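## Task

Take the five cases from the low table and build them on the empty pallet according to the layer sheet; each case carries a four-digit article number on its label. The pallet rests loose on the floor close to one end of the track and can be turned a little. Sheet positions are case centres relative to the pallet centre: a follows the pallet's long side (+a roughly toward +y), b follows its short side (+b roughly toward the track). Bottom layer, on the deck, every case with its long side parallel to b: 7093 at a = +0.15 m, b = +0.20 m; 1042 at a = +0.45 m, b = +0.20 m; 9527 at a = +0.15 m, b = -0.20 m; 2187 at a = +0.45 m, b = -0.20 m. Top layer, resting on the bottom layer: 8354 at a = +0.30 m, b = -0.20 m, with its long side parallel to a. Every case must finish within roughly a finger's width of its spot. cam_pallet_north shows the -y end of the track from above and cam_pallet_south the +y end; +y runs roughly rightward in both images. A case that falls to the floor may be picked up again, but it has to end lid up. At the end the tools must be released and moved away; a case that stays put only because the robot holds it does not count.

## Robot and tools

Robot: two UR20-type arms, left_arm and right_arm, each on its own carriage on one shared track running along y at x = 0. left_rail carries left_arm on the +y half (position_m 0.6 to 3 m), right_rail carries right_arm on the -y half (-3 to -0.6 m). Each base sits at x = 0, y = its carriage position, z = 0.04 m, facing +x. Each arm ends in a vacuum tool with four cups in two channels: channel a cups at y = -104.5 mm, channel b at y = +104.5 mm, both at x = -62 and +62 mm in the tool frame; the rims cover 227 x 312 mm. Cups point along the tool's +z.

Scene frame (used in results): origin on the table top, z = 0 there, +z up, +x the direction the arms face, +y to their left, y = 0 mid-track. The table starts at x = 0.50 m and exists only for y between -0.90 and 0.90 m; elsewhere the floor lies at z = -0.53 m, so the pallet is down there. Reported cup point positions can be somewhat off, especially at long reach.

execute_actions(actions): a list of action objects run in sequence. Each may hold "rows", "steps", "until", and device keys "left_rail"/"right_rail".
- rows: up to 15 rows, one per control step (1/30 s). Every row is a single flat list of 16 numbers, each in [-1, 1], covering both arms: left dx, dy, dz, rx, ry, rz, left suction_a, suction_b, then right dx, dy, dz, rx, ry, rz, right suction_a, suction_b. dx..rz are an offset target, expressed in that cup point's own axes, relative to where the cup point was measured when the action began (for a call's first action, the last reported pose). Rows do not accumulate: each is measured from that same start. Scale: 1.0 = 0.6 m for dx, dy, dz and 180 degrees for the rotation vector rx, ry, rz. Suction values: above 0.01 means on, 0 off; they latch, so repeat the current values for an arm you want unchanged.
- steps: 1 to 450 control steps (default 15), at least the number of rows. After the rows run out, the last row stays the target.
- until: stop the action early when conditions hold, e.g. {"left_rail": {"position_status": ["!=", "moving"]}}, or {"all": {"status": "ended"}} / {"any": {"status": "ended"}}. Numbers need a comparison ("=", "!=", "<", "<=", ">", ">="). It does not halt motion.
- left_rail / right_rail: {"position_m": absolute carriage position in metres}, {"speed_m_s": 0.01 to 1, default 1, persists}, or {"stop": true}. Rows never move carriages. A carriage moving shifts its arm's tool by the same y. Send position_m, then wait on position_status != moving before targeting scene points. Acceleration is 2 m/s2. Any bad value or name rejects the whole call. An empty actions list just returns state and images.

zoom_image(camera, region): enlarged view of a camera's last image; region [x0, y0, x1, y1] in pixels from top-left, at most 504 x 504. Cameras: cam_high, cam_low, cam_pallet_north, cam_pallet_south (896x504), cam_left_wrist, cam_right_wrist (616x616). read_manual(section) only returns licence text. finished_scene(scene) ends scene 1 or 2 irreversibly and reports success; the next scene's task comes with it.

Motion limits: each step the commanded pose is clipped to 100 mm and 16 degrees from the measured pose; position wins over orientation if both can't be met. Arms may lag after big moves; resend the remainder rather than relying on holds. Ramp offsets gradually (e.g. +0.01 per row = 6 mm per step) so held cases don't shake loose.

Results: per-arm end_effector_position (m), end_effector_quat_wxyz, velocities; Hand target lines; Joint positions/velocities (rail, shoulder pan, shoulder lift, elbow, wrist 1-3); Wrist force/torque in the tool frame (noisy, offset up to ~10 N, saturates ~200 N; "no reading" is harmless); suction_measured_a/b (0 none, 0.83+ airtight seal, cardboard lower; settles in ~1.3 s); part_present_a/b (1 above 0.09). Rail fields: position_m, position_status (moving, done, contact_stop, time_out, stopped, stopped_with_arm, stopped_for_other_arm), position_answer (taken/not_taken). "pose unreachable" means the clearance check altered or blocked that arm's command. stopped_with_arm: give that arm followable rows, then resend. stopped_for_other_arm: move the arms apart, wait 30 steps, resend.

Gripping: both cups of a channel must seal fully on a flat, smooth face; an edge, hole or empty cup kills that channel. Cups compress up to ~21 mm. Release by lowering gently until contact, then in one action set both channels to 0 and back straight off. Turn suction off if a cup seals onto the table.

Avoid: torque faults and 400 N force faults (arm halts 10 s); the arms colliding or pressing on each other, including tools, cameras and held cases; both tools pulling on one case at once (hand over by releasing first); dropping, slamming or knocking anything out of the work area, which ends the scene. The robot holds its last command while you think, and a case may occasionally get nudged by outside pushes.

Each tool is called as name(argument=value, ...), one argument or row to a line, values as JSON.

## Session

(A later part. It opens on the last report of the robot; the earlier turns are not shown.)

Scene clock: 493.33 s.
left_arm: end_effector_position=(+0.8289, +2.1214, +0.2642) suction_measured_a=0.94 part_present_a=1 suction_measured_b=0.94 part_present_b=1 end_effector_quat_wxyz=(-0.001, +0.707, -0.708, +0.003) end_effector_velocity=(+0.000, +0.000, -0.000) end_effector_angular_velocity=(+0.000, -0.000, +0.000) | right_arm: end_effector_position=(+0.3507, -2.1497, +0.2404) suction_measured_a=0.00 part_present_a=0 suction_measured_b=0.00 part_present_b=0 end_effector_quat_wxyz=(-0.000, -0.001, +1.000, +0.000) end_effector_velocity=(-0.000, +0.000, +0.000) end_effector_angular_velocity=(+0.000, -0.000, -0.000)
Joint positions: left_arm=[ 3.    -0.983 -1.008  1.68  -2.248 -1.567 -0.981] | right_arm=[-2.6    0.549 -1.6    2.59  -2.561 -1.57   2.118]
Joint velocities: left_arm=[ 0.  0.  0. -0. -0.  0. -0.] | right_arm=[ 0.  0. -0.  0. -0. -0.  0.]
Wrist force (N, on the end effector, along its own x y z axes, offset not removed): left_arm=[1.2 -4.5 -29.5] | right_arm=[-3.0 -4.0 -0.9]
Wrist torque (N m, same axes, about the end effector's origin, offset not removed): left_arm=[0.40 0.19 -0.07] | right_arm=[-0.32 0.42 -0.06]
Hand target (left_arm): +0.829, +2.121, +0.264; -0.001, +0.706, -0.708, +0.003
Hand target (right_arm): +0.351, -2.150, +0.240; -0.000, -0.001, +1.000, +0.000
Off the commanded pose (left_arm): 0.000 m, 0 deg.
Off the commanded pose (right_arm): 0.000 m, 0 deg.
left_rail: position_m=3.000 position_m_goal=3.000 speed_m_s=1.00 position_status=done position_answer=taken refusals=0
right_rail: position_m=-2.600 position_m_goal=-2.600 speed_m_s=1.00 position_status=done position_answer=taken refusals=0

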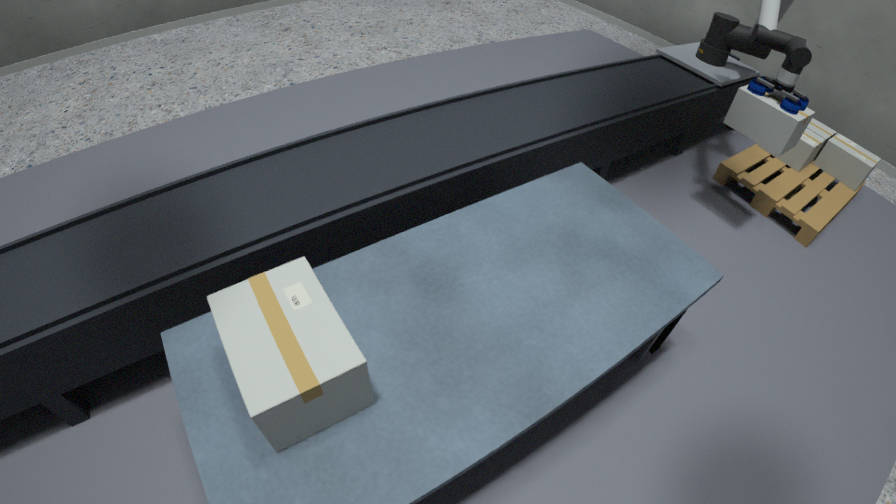

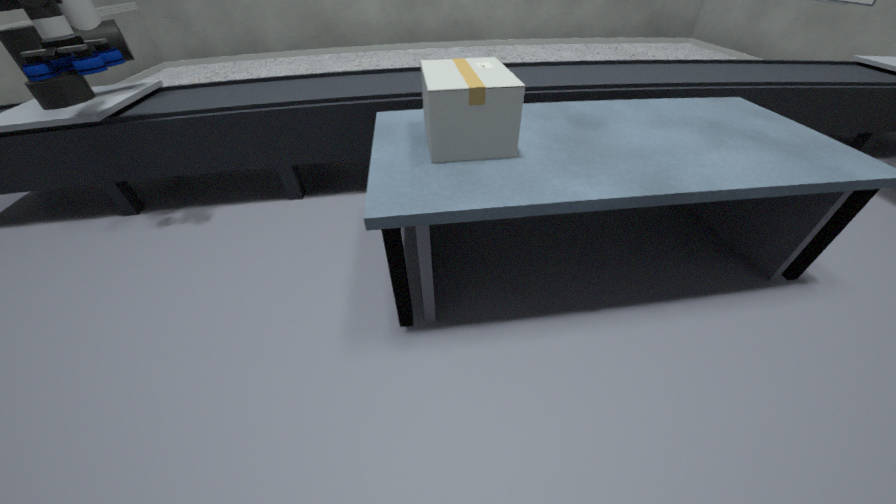

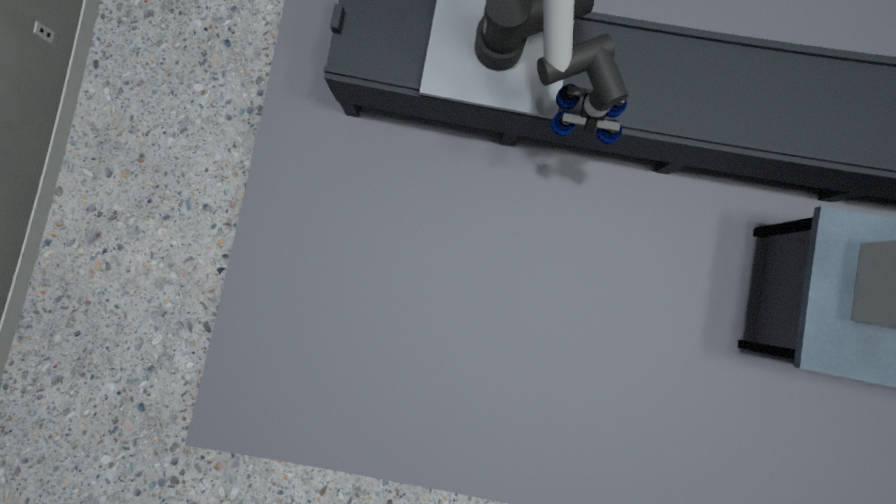

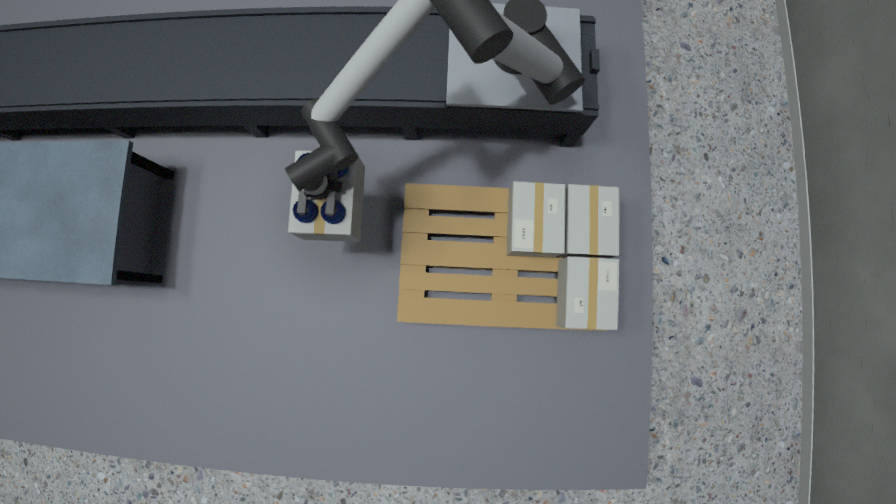

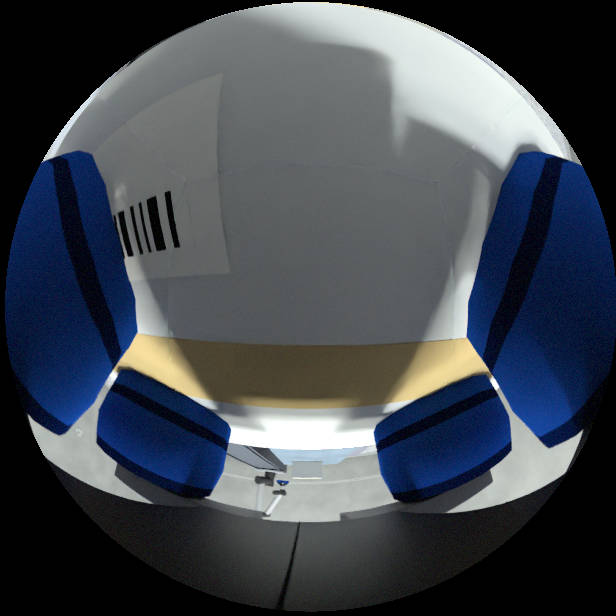

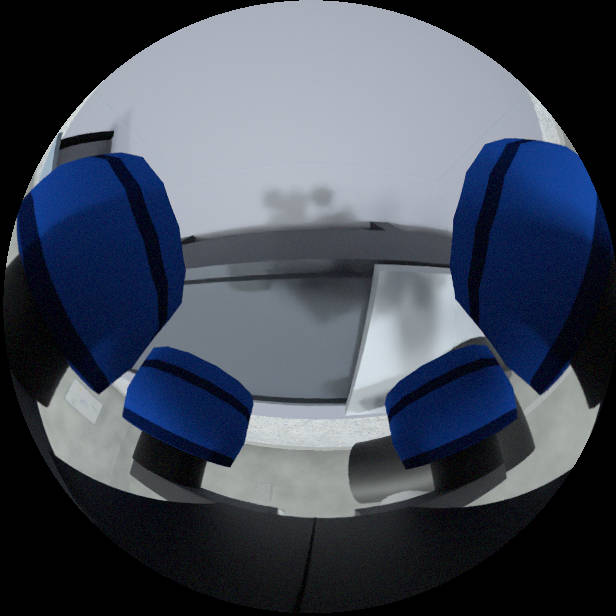

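execute_actions(
  actions=[
    {"rows":[[-0.02,-0.011,0.01,0,0,0,1,1,0,0,0,0,0,0,0,0],[-0.04,-0.023,0.02,0,0,0.001,1,1,0,0,0,0,0,0,0,0],[-0.07,-0.04,0.034,0,0,0.001,1,1,0,0,0,0,0,0,0,0],[-0.10,-0.057,0.049,0,0,0.002,1,1,0,0,0,0,0,0,0,0],[-0.14,-0.08,0.069,0,0,0.003,1,1,0,0,0,0,0,0,0,0],[-0.2,-0.114,0.098,0,0,0.0035,1,1,0,0,0,0,0,0,0,0],[-1.0,-0.572,0.4925,0,0,0.0035,1,1,0,0,0,0,0,0,0,0]],"steps":51},
  ],
)

Scene clock: 502.77 s.
left_arm: end_effector_position=(+1.1607, +2.7055, -0.0214) suction_measured_a=0.94 part_present_a=1 suction_measured_b=0.94 part_present_b=1 end_effector_quat_wxyz=(-0.002, +0.703, -0.711, +0.003) end_effector_velocity=(+0.114, +0.126, -0.075) end_effector_angular_velocity=(-0.009, -0.003, -0.007) | right_arm: end_effector_position=(+0.3507, -2.1497, +0.2404) suction_measured_a=0.00 part_present_a=0 suction_measured_b=0.00 part_present_b=0 end_effector_quat_wxyz=(-0.000, -0.001, +1.000, +0.000) end_effector_velocity=(-0.000, -0.000, -0.000) end_effector_angular_velocity=(-0.000, +0.000, -0.000)
Joint positions: left_arm=[ 3.    -0.417 -0.768  1.759 -2.568 -1.57  -0.406] | right_arm=[-2.6    0.549 -1.6    2.59  -2.561 -1.57   2.118]
Joint velocities: left_arm=[ 0.     0.139  0.126 -0.133  0.    -0.007  0.146] | right_arm=[ 0. -0.  0. -0.  0. -0.  0.]
Wrist force (N, on the end effector, along its own x y z axes, offset not removed): left_arm=[-15.0 -10.6 -26.6] | right_arm=[-3.8 -1.5 -3.7]
Wrist torque (N m, same axes, about the end effector's origin, offset not removed): left_arm=[1.33 -0.01 0.32] | right_arm=[-0.15 0.32 -0.06]
Hand target (left_arm): +1.175, +2.720, -0.031; -0.001, +0.703, -0.711, +0.003
Hand target (right_arm): +0.351, -2.150, +0.240; -0.000, -0.001, +1.000, +0.000
Off the commanded pose (left_arm): 0.022 m, 0 deg.
Off the commanded pose (right_arm): 0.000 m, 0 deg.
left_rail: position_m=3.000 position_m_goal=3.000 speed_m_s=1.00 position_status=done position_answer=taken refusals=0
right_rail: position_m=-2.600 position_m_goal=-2.600 speed_m_s=1.00 position_status=done position_answer=taken refusals=0

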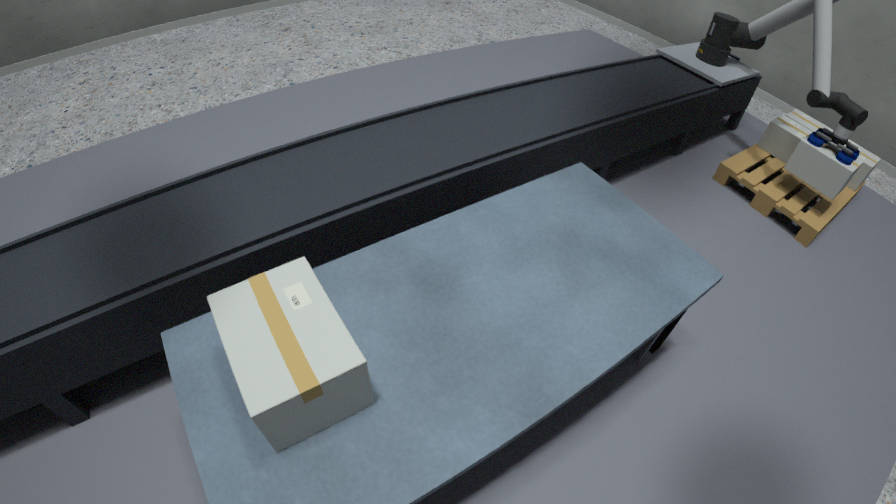

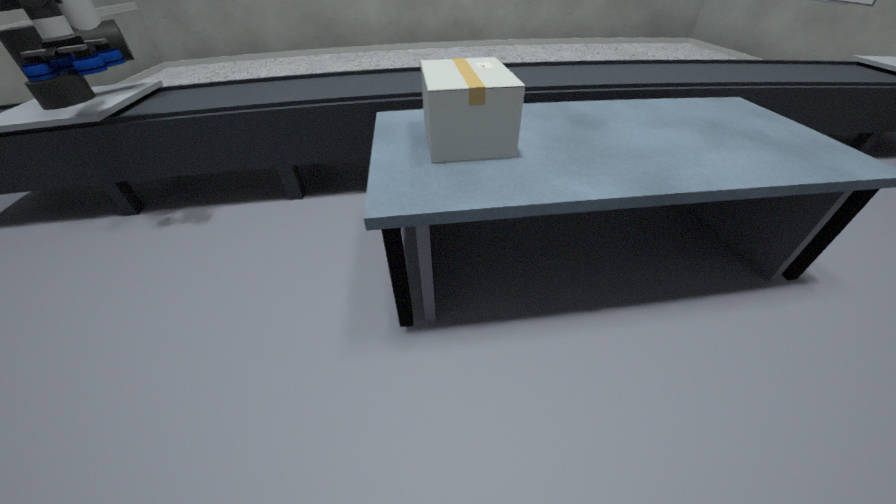

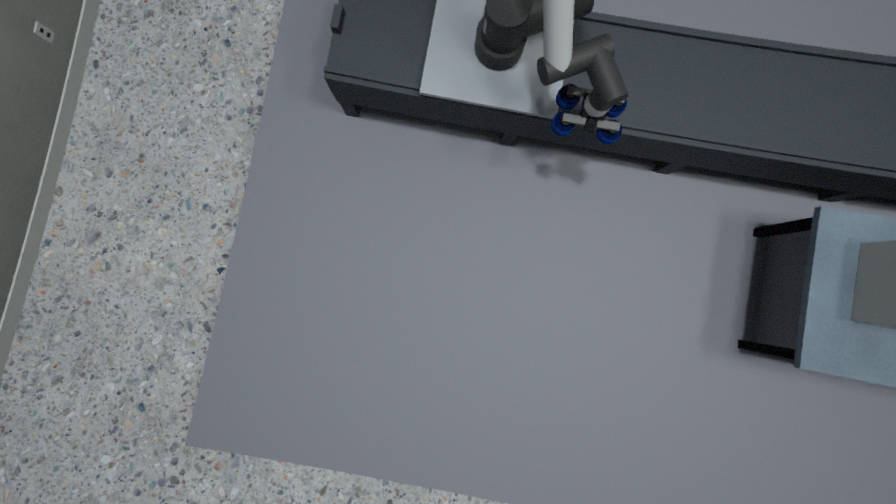

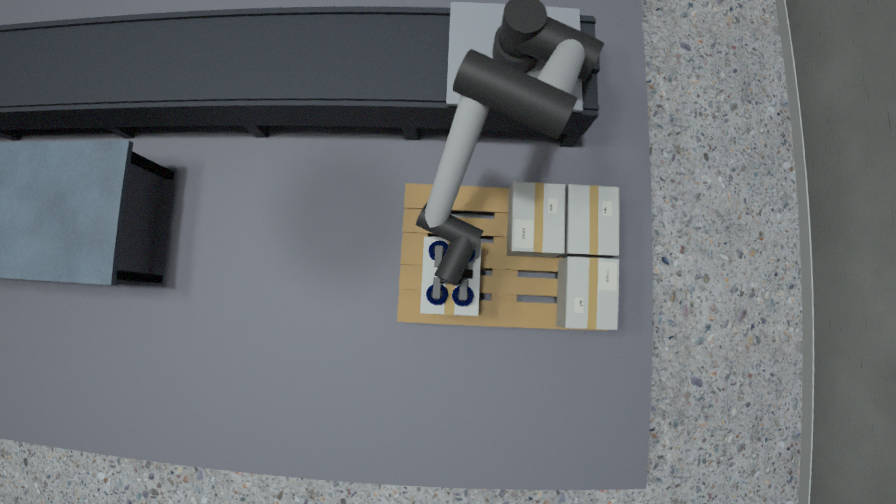

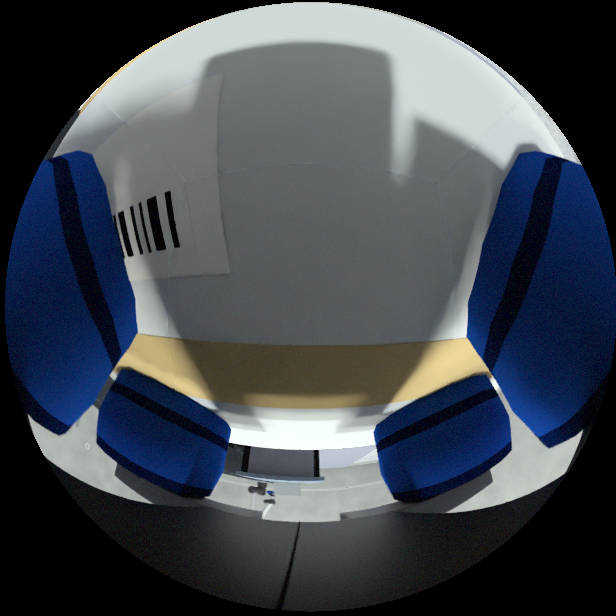

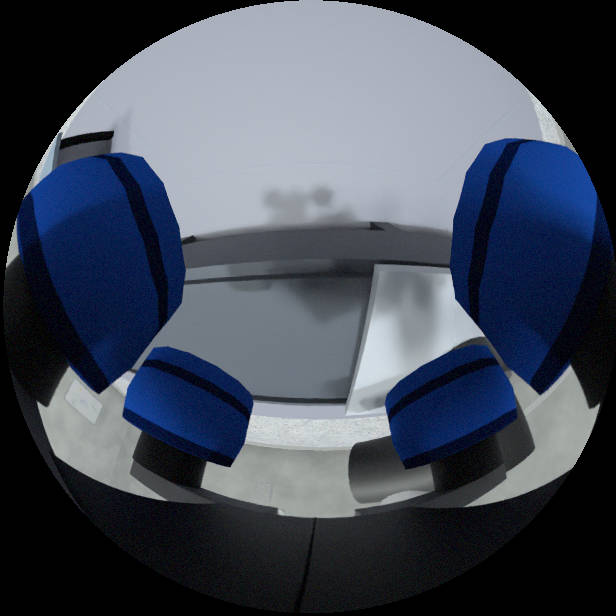

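execute_actions(
  actions=[
    {"rows":[[-0.04,-0.03,0.023,0,0,0,1,1,0,0,0,0,0,0,0,0],[-0.06,-0.04,0.032,0,0,0,1,1,0,0,0,0,0,0,0,0],[-0.09,-0.055,0.045,0,0,0,1,1,0,0,0,0,0,0,0,0],[-0.13,-0.075,0.063,0,0,0,1,1,0,0,0,0,0,0,0,0],[-0.18,-0.10,0.086,0,0,0,1,1,0,0,0,0,0,0,0,0],[-0.2423,-0.1295,0.114,0,0,0,1,1,0,0,0,0,0,0,0,0]],"steps":11},
  ],
)

Scene clock: 512.93 s.
left_arm: end_effector_position=(+1.2169, +2.8133, -0.0712) suction_measured_a=0.94 part_present_a=1 suction_measured_b=0.94 part_present_b=1 end_effector_quat_wxyz=(-0.002, +0.704, -0.710, +0.003) end_effector_velocity=(+0.148, +0.312, -0.141) end_effector_angular_velocity=(+0.006, +0.004, +0.008) | right_arm: end_effector_position=(+0.3507, -2.1497, +0.2404) suction_measured_a=0.00 part_present_a=0 suction_measured_b=0.00 part_present_b=0 end_effector_quat_wxyz=(-0.000, -0.001, +1.000, +0.000) end_effector_velocity=(-0.000, +0.000, +0.000) end_effector_angular_velocity=(+0.000, -0.000, +0.000)
Joint positions: left_arm=[ 3.    -0.316 -0.697  1.699 -2.579 -1.57  -0.307] | right_arm=[-2.6    0.549 -1.6    2.59  -2.561 -1.57   2.118]
Joint velocities: left_arm=[ 0.     0.281  0.202 -0.185 -0.011  0.003  0.273] | right_arm=[ 0.  0. -0.  0. -0.  0.  0.]
Wrist force (N, on the end effector, along its own x y z axes, offset not removed): left_arm=[-27.3 -7.0 -17.9] | right_arm=[-3.8 -3.1 -1.8]
Wrist torque (N m, same axes, about the end effector's origin, offset not removed): left_arm=[1.66 -0.58 0.22] | right_arm=[-0.36 0.46 -0.12]
Hand target (left_arm): +1.237, +2.850, -0.088; -0.002, +0.703, -0.711, +0.003
Hand target (right_arm): +0.351, -2.150, +0.240; -0.000, -0.001, +1.000, +0.000
Off the commanded pose (left_arm): 0.047 m, 0 deg.
Off the commanded pose (right_arm): 0.000 m, 0 deg.
left_rail: position_m=3.000 position_m_goal=3.000 speed_m_s=1.00 position_status=done position_answer=taken refusals=0
right_rail: position_m=-2.600 position_m_goal=-2.600 speed_m_s=1.00 position_status=done position_answer=taken refusals=0

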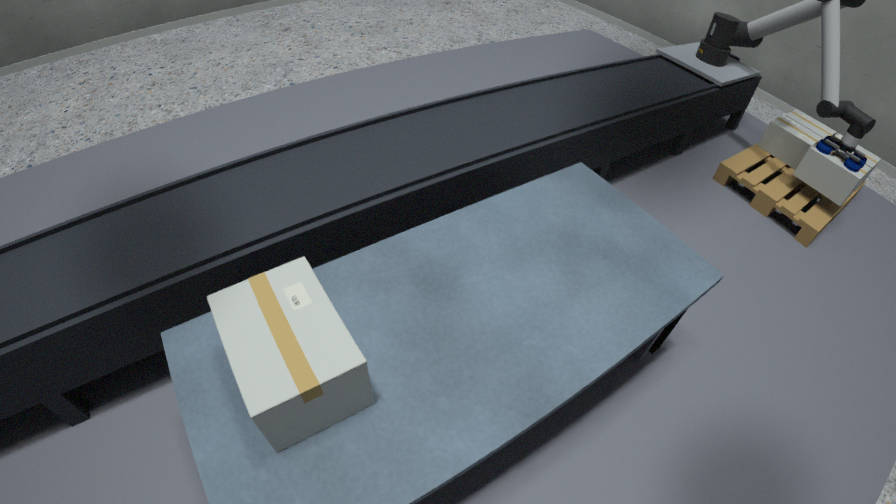

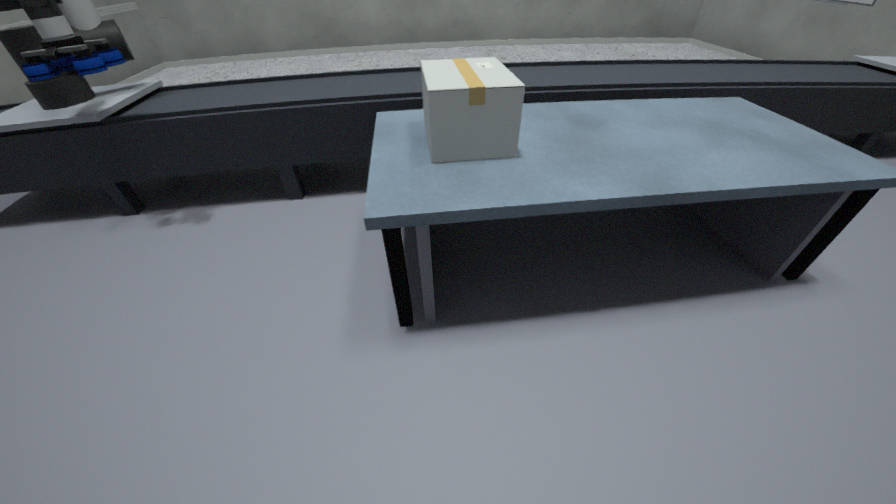

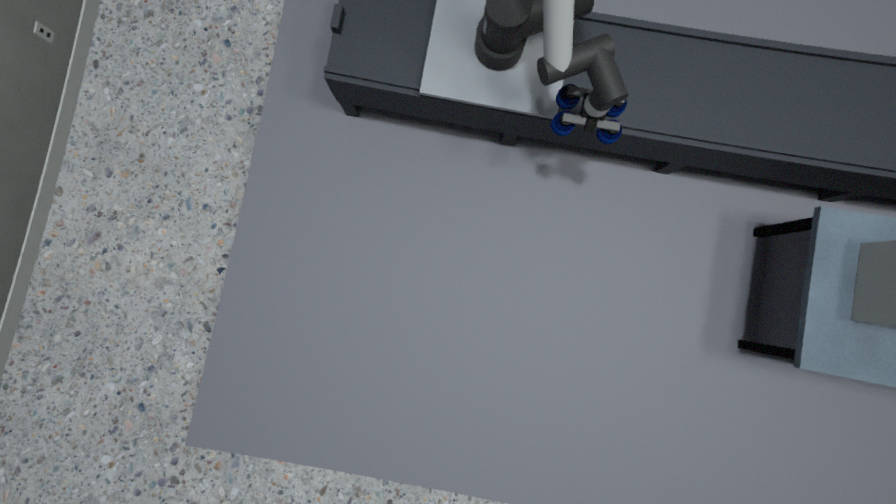

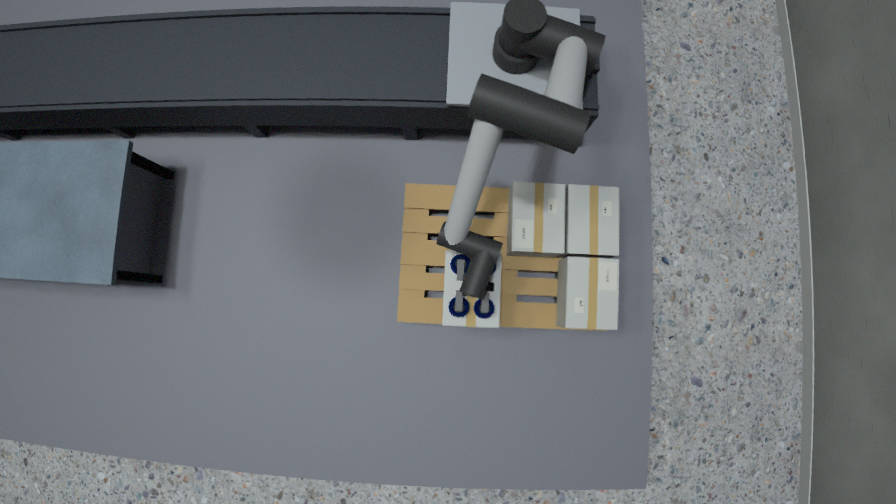

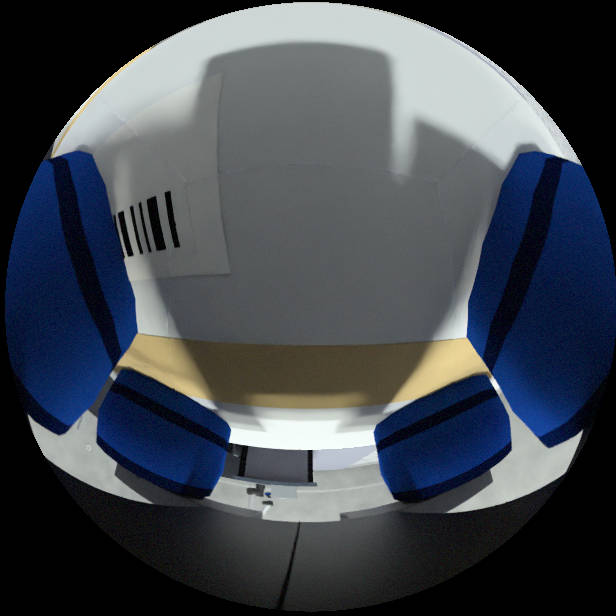

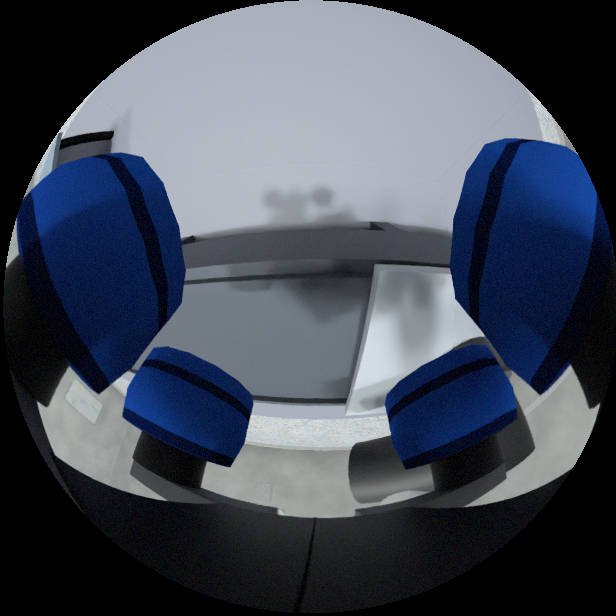

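execute_actions(
  actions=[],
)

zoom_image(
  camera="cam_pallet_south",
  region=[430, 220, 580, 345],
)

Scene clock: 514.67 s.
left_arm: end_effector_position=(+1.2371, +2.8502, -0.0885) suction_measured_a=0.94 part_present_a=1 suction_measured_b=0.94 part_present_b=1 end_effector_quat_wxyz=(-0.002, +0.703, -0.711, +0.003) end_effector_velocity=(-0.000, +0.000, -0.000) end_effector_angular_velocity=(+0.000, +0.000, +0.000) | right_arm: end_effector_position=(+0.3507, -2.1497, +0.2404) suction_measured_a=0.00 part_present_a=0 suction_measured_b=0.00 part_present_b=0 end_effector_quat_wxyz=(-0.000, -0.001, +1.000, +0.000) end_effector_velocity=(-0.000, +0.000, +0.000) end_effector_angular_velocity=(+0.000, -0.000, +0.000)
Joint positions: left_arm=[ 3.    -0.283 -0.671  1.672 -2.579 -1.571 -0.272] | right_arm=[-2.6    0.549 -1.6    2.59  -2.561 -1.57   2.118]
Joint velocities: left_arm=[ 0.  0.  0. -0.  0.  0. -0.] | right_arm=[ 0.  0. -0.  0. -0.  0. -0.]
Wrist force (N, on the end effector, along its own x y z axes, offset not removed): left_arm=[-0.7 -0.3 -32.0] | right_arm=[-5.7 -0.2 -2.4]
Wrist torque (N m, same axes, about the end effector's origin, offset not removed): left_arm=[0.84 0.56 -0.03] | right_arm=[0.06 0.69 -0.02]
Hand target (left_arm): +1.237, +2.850, -0.088; -0.002, +0.703, -0.711, +0.003
Hand target (right_arm): +0.351, -2.150, +0.240; -0.000, -0.001, +1.000, +0.000
Off the commanded pose (left_arm): 0.004 m, 0 deg.
Off the commanded pose (right_arm): 0.000 m, 0 deg.
left_rail: position_m=3.000 position_m_goal=3.000 speed_m_s=1.00 position_status=done position_answer=taken refusals=0
right_rail: position_m=-2.600 position_m_goal=-2.600 speed_m_s=1.00 position_status=done position_answer=taken refusals=0

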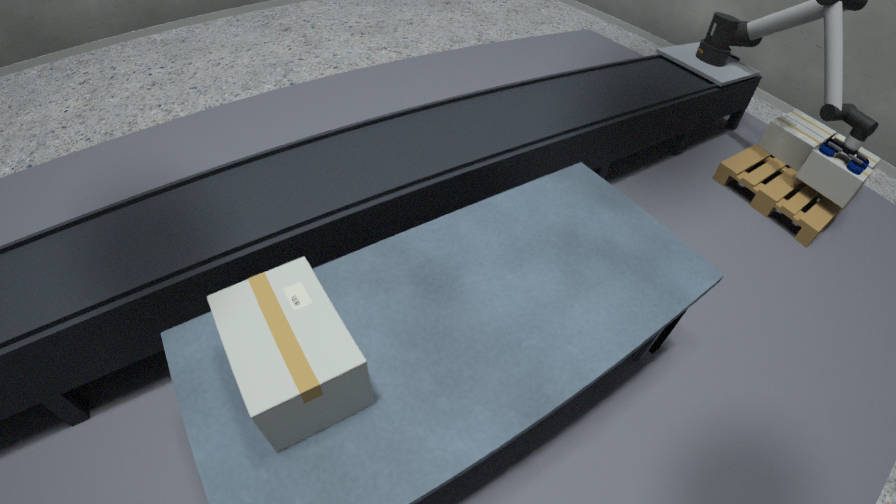

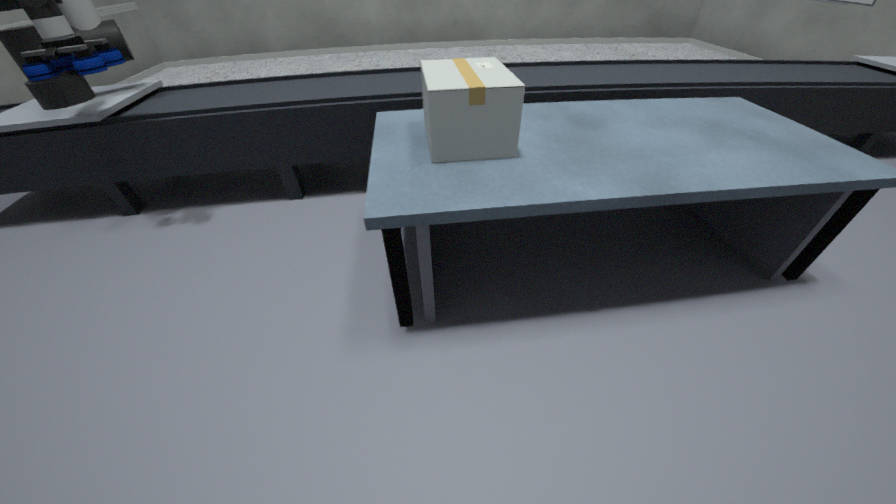

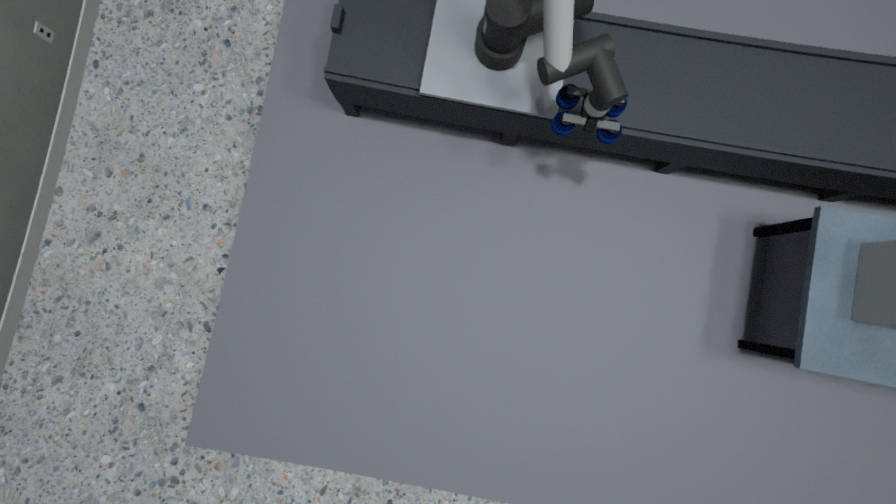

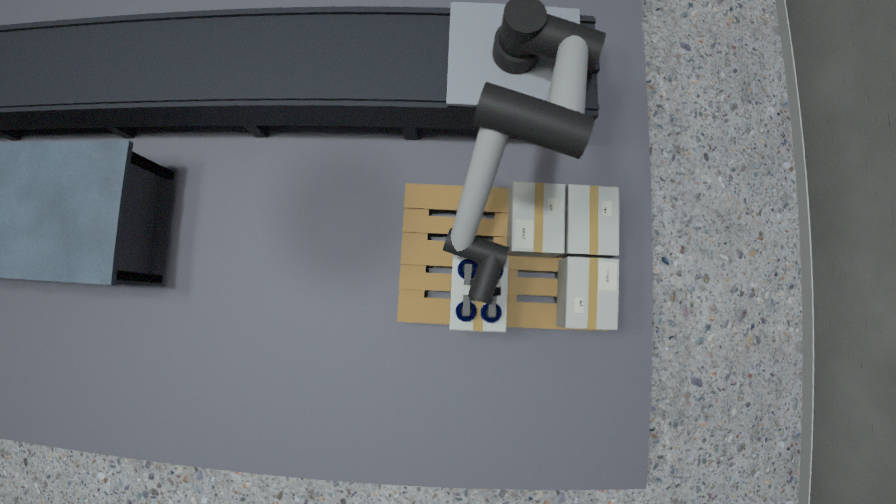

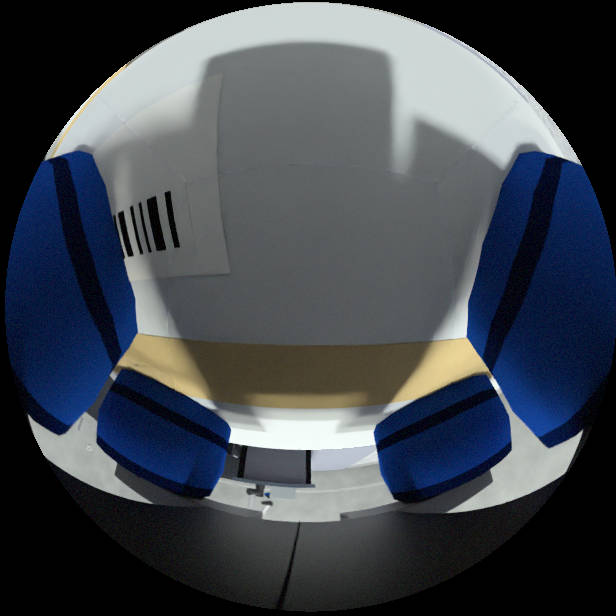

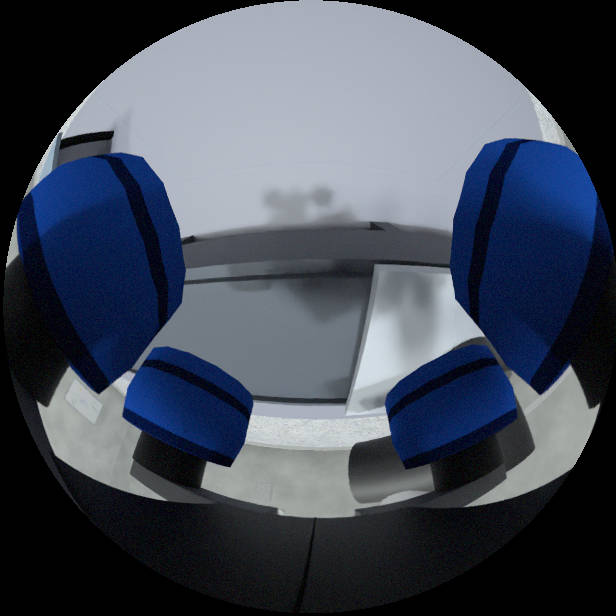

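Region (430, 220, 580, 345) of cam_pallet_south's 896x504 image, scaled by 3.360, with more detail than that image has.

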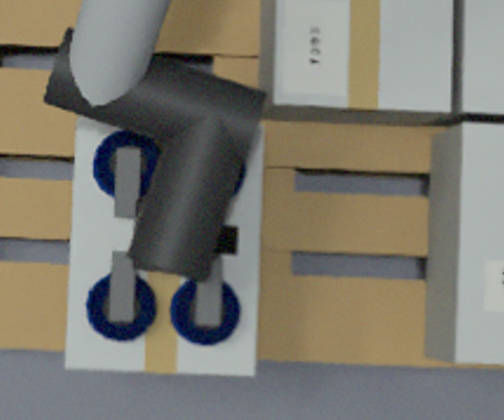

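execute_actions(
  actions=[
    {"rows":[[-0.015,0.001,0.004,0,0,0,1,1,0,0,0,0,0,0,0,0],[-0.03,0.002,0.008,0,0,0,1,1,0,0,0,0,0,0,0,0],[-0.05,0.003,0.012,0,0,0,1,1,0,0,0,0,0,0,0,0],[-0.08,0.004,0.02,0,0,0,1,1,0,0,0,0,0,0,0,0],[-0.12,0.007,0.03,0,0,0,1,1,0,0,0,0,0,0,0,0],[-0.17,0.01,0.042,0,0,0,1,1,0,0,0,0,0,0,0,0],[-0.483,0.027,0.119,0,0,0,1,1,0,0,0,0,0,0,0,0]],"steps":20},
  ],
)

Scene clock: 521.73 s.
left_arm: end_effector_position=(+1.2221, +3.0857, -0.1470) suction_measured_a=0.94 part_present_a=1 suction_measured_b=0.94 part_present_b=1 end_effector_quat_wxyz=(-0.002, +0.704, -0.710, +0.002) end_effector_velocity=(-0.015, +0.420, -0.101) end_effector_angular_velocity=(+0.002, +0.000, +0.005) | right_arm: end_effector_position=(+0.3507, -2.1497, +0.2404) suction_measured_a=0.00 part_present_a=0 suction_measured_b=0.00 part_present_b=0 end_effector_quat_wxyz=(-0.000, -0.001, +1.000, +0.000) end_effector_velocity=(+0.000, -0.000, +0.000) end_effector_angular_velocity=(+0.000, -0.000, +0.000)
Joint positions: left_arm=[ 3.    -0.095 -0.625  1.697 -2.649 -1.571 -0.087] | right_arm=[-2.6    0.549 -1.6    2.59  -2.561 -1.57   2.118]
Joint velocities: left_arm=[ 0.     0.345  0.111 -0.046 -0.065  0.     0.34 ] | right_arm=[ 0.  0. -0. -0.  0. -0. -0.]
Wrist force (N, on the end effector, along its own x y z axes, offset not removed): left_arm=[-10.6 2.3 -25.3] | right_arm=[-3.8 -1.2 -2.3]
Wrist torque (N m, same axes, about the end effector's origin, offset not removed): left_arm=[1.29 0.27 0.01] | right_arm=[-0.06 0.38 -0.05]
Hand target (left_arm): +1.222, +3.139, -0.160; -0.002, +0.704, -0.710, +0.003
Hand target (right_arm): +0.351, -2.150, +0.240; -0.000, -0.001, +1.000, +0.000
Off the commanded pose (left_arm): 0.056 m, 0 deg.
Off the commanded pose (right_arm): 0.000 m, 0 deg.
left_rail: position_m=3.000 position_m_goal=3.000 speed_m_s=1.00 position_status=done position_answer=taken refusals=0
right_rail: position_m=-2.600 position_m_goal=-2.600 speed_m_s=1.00 position_status=done position_answer=taken refusals=0

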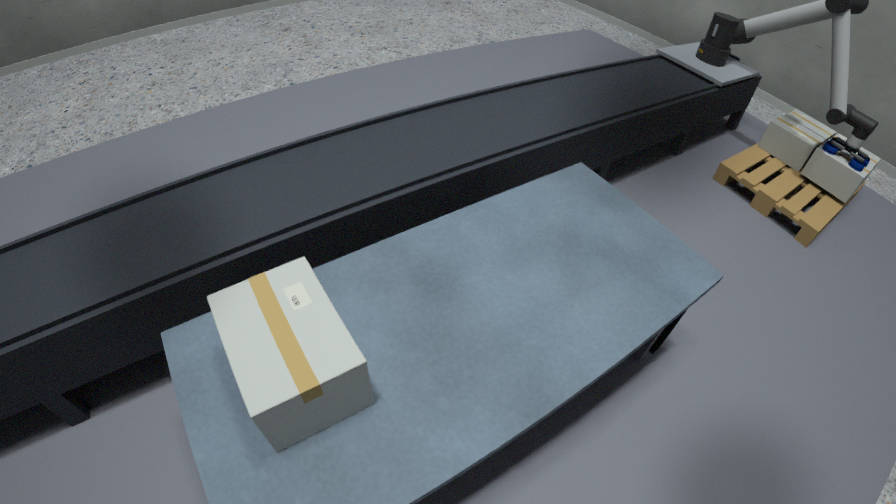

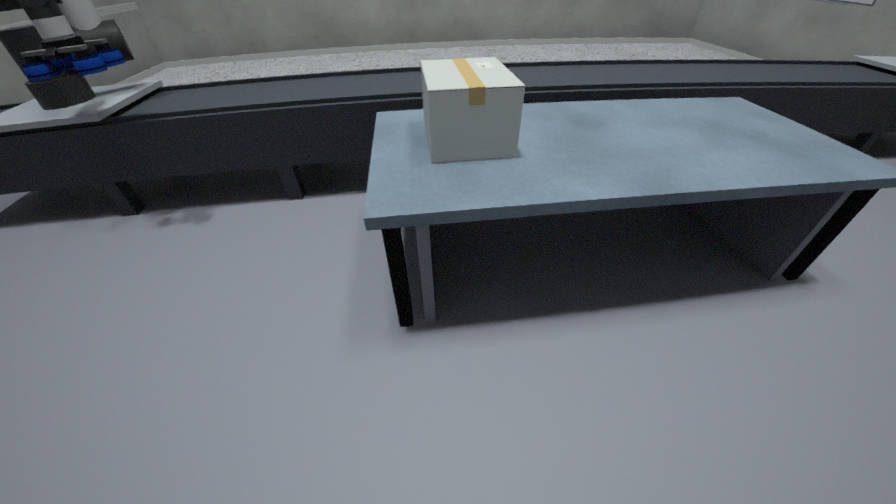

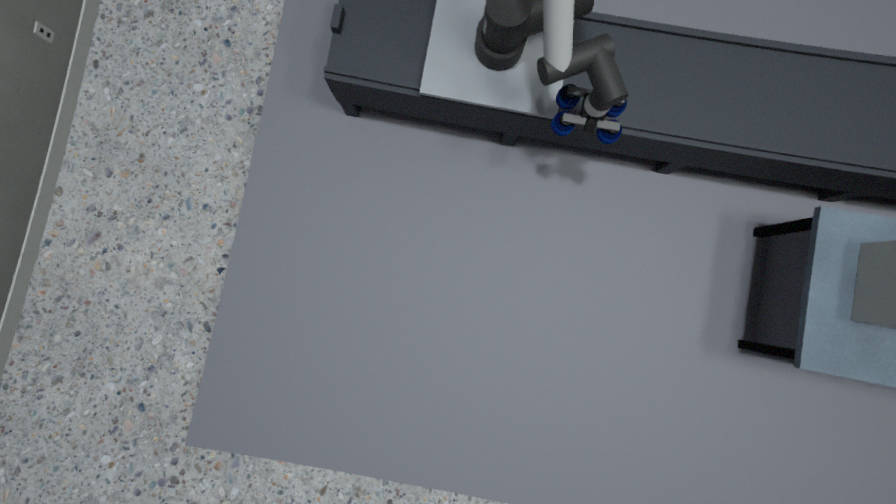

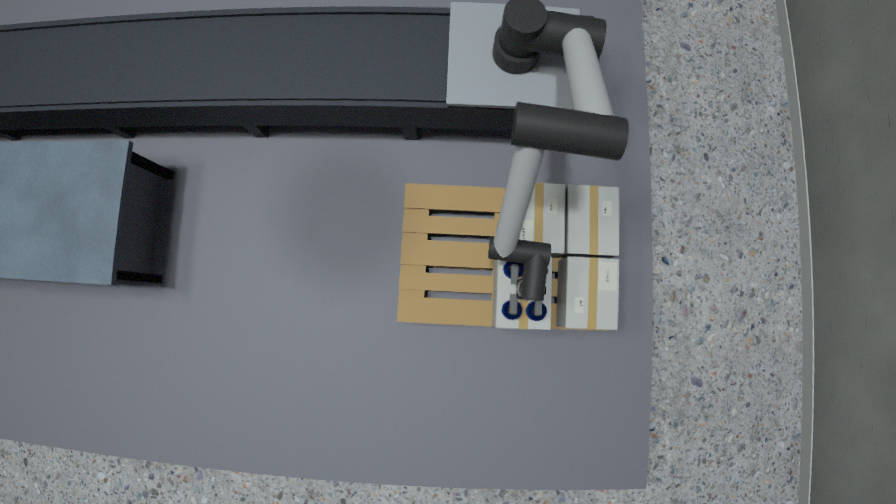

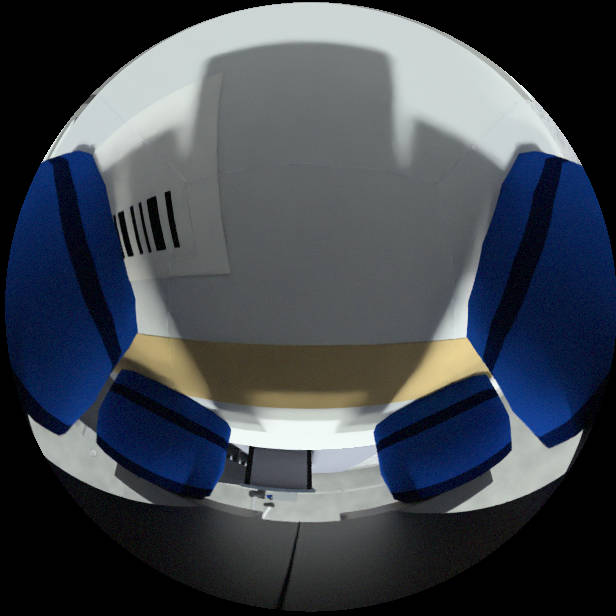

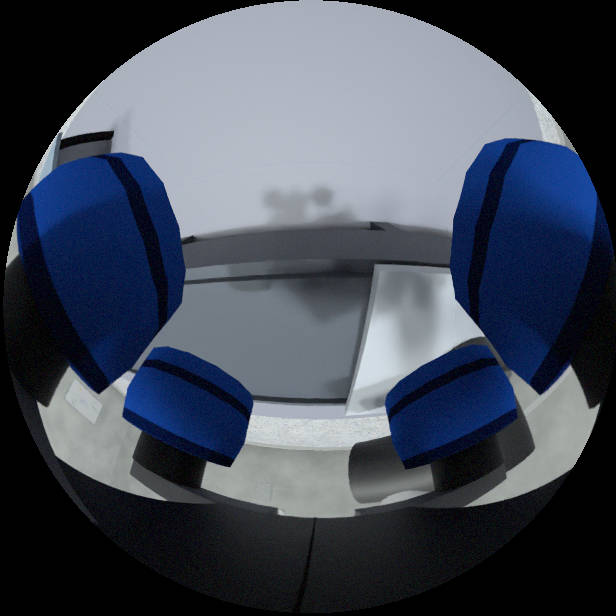

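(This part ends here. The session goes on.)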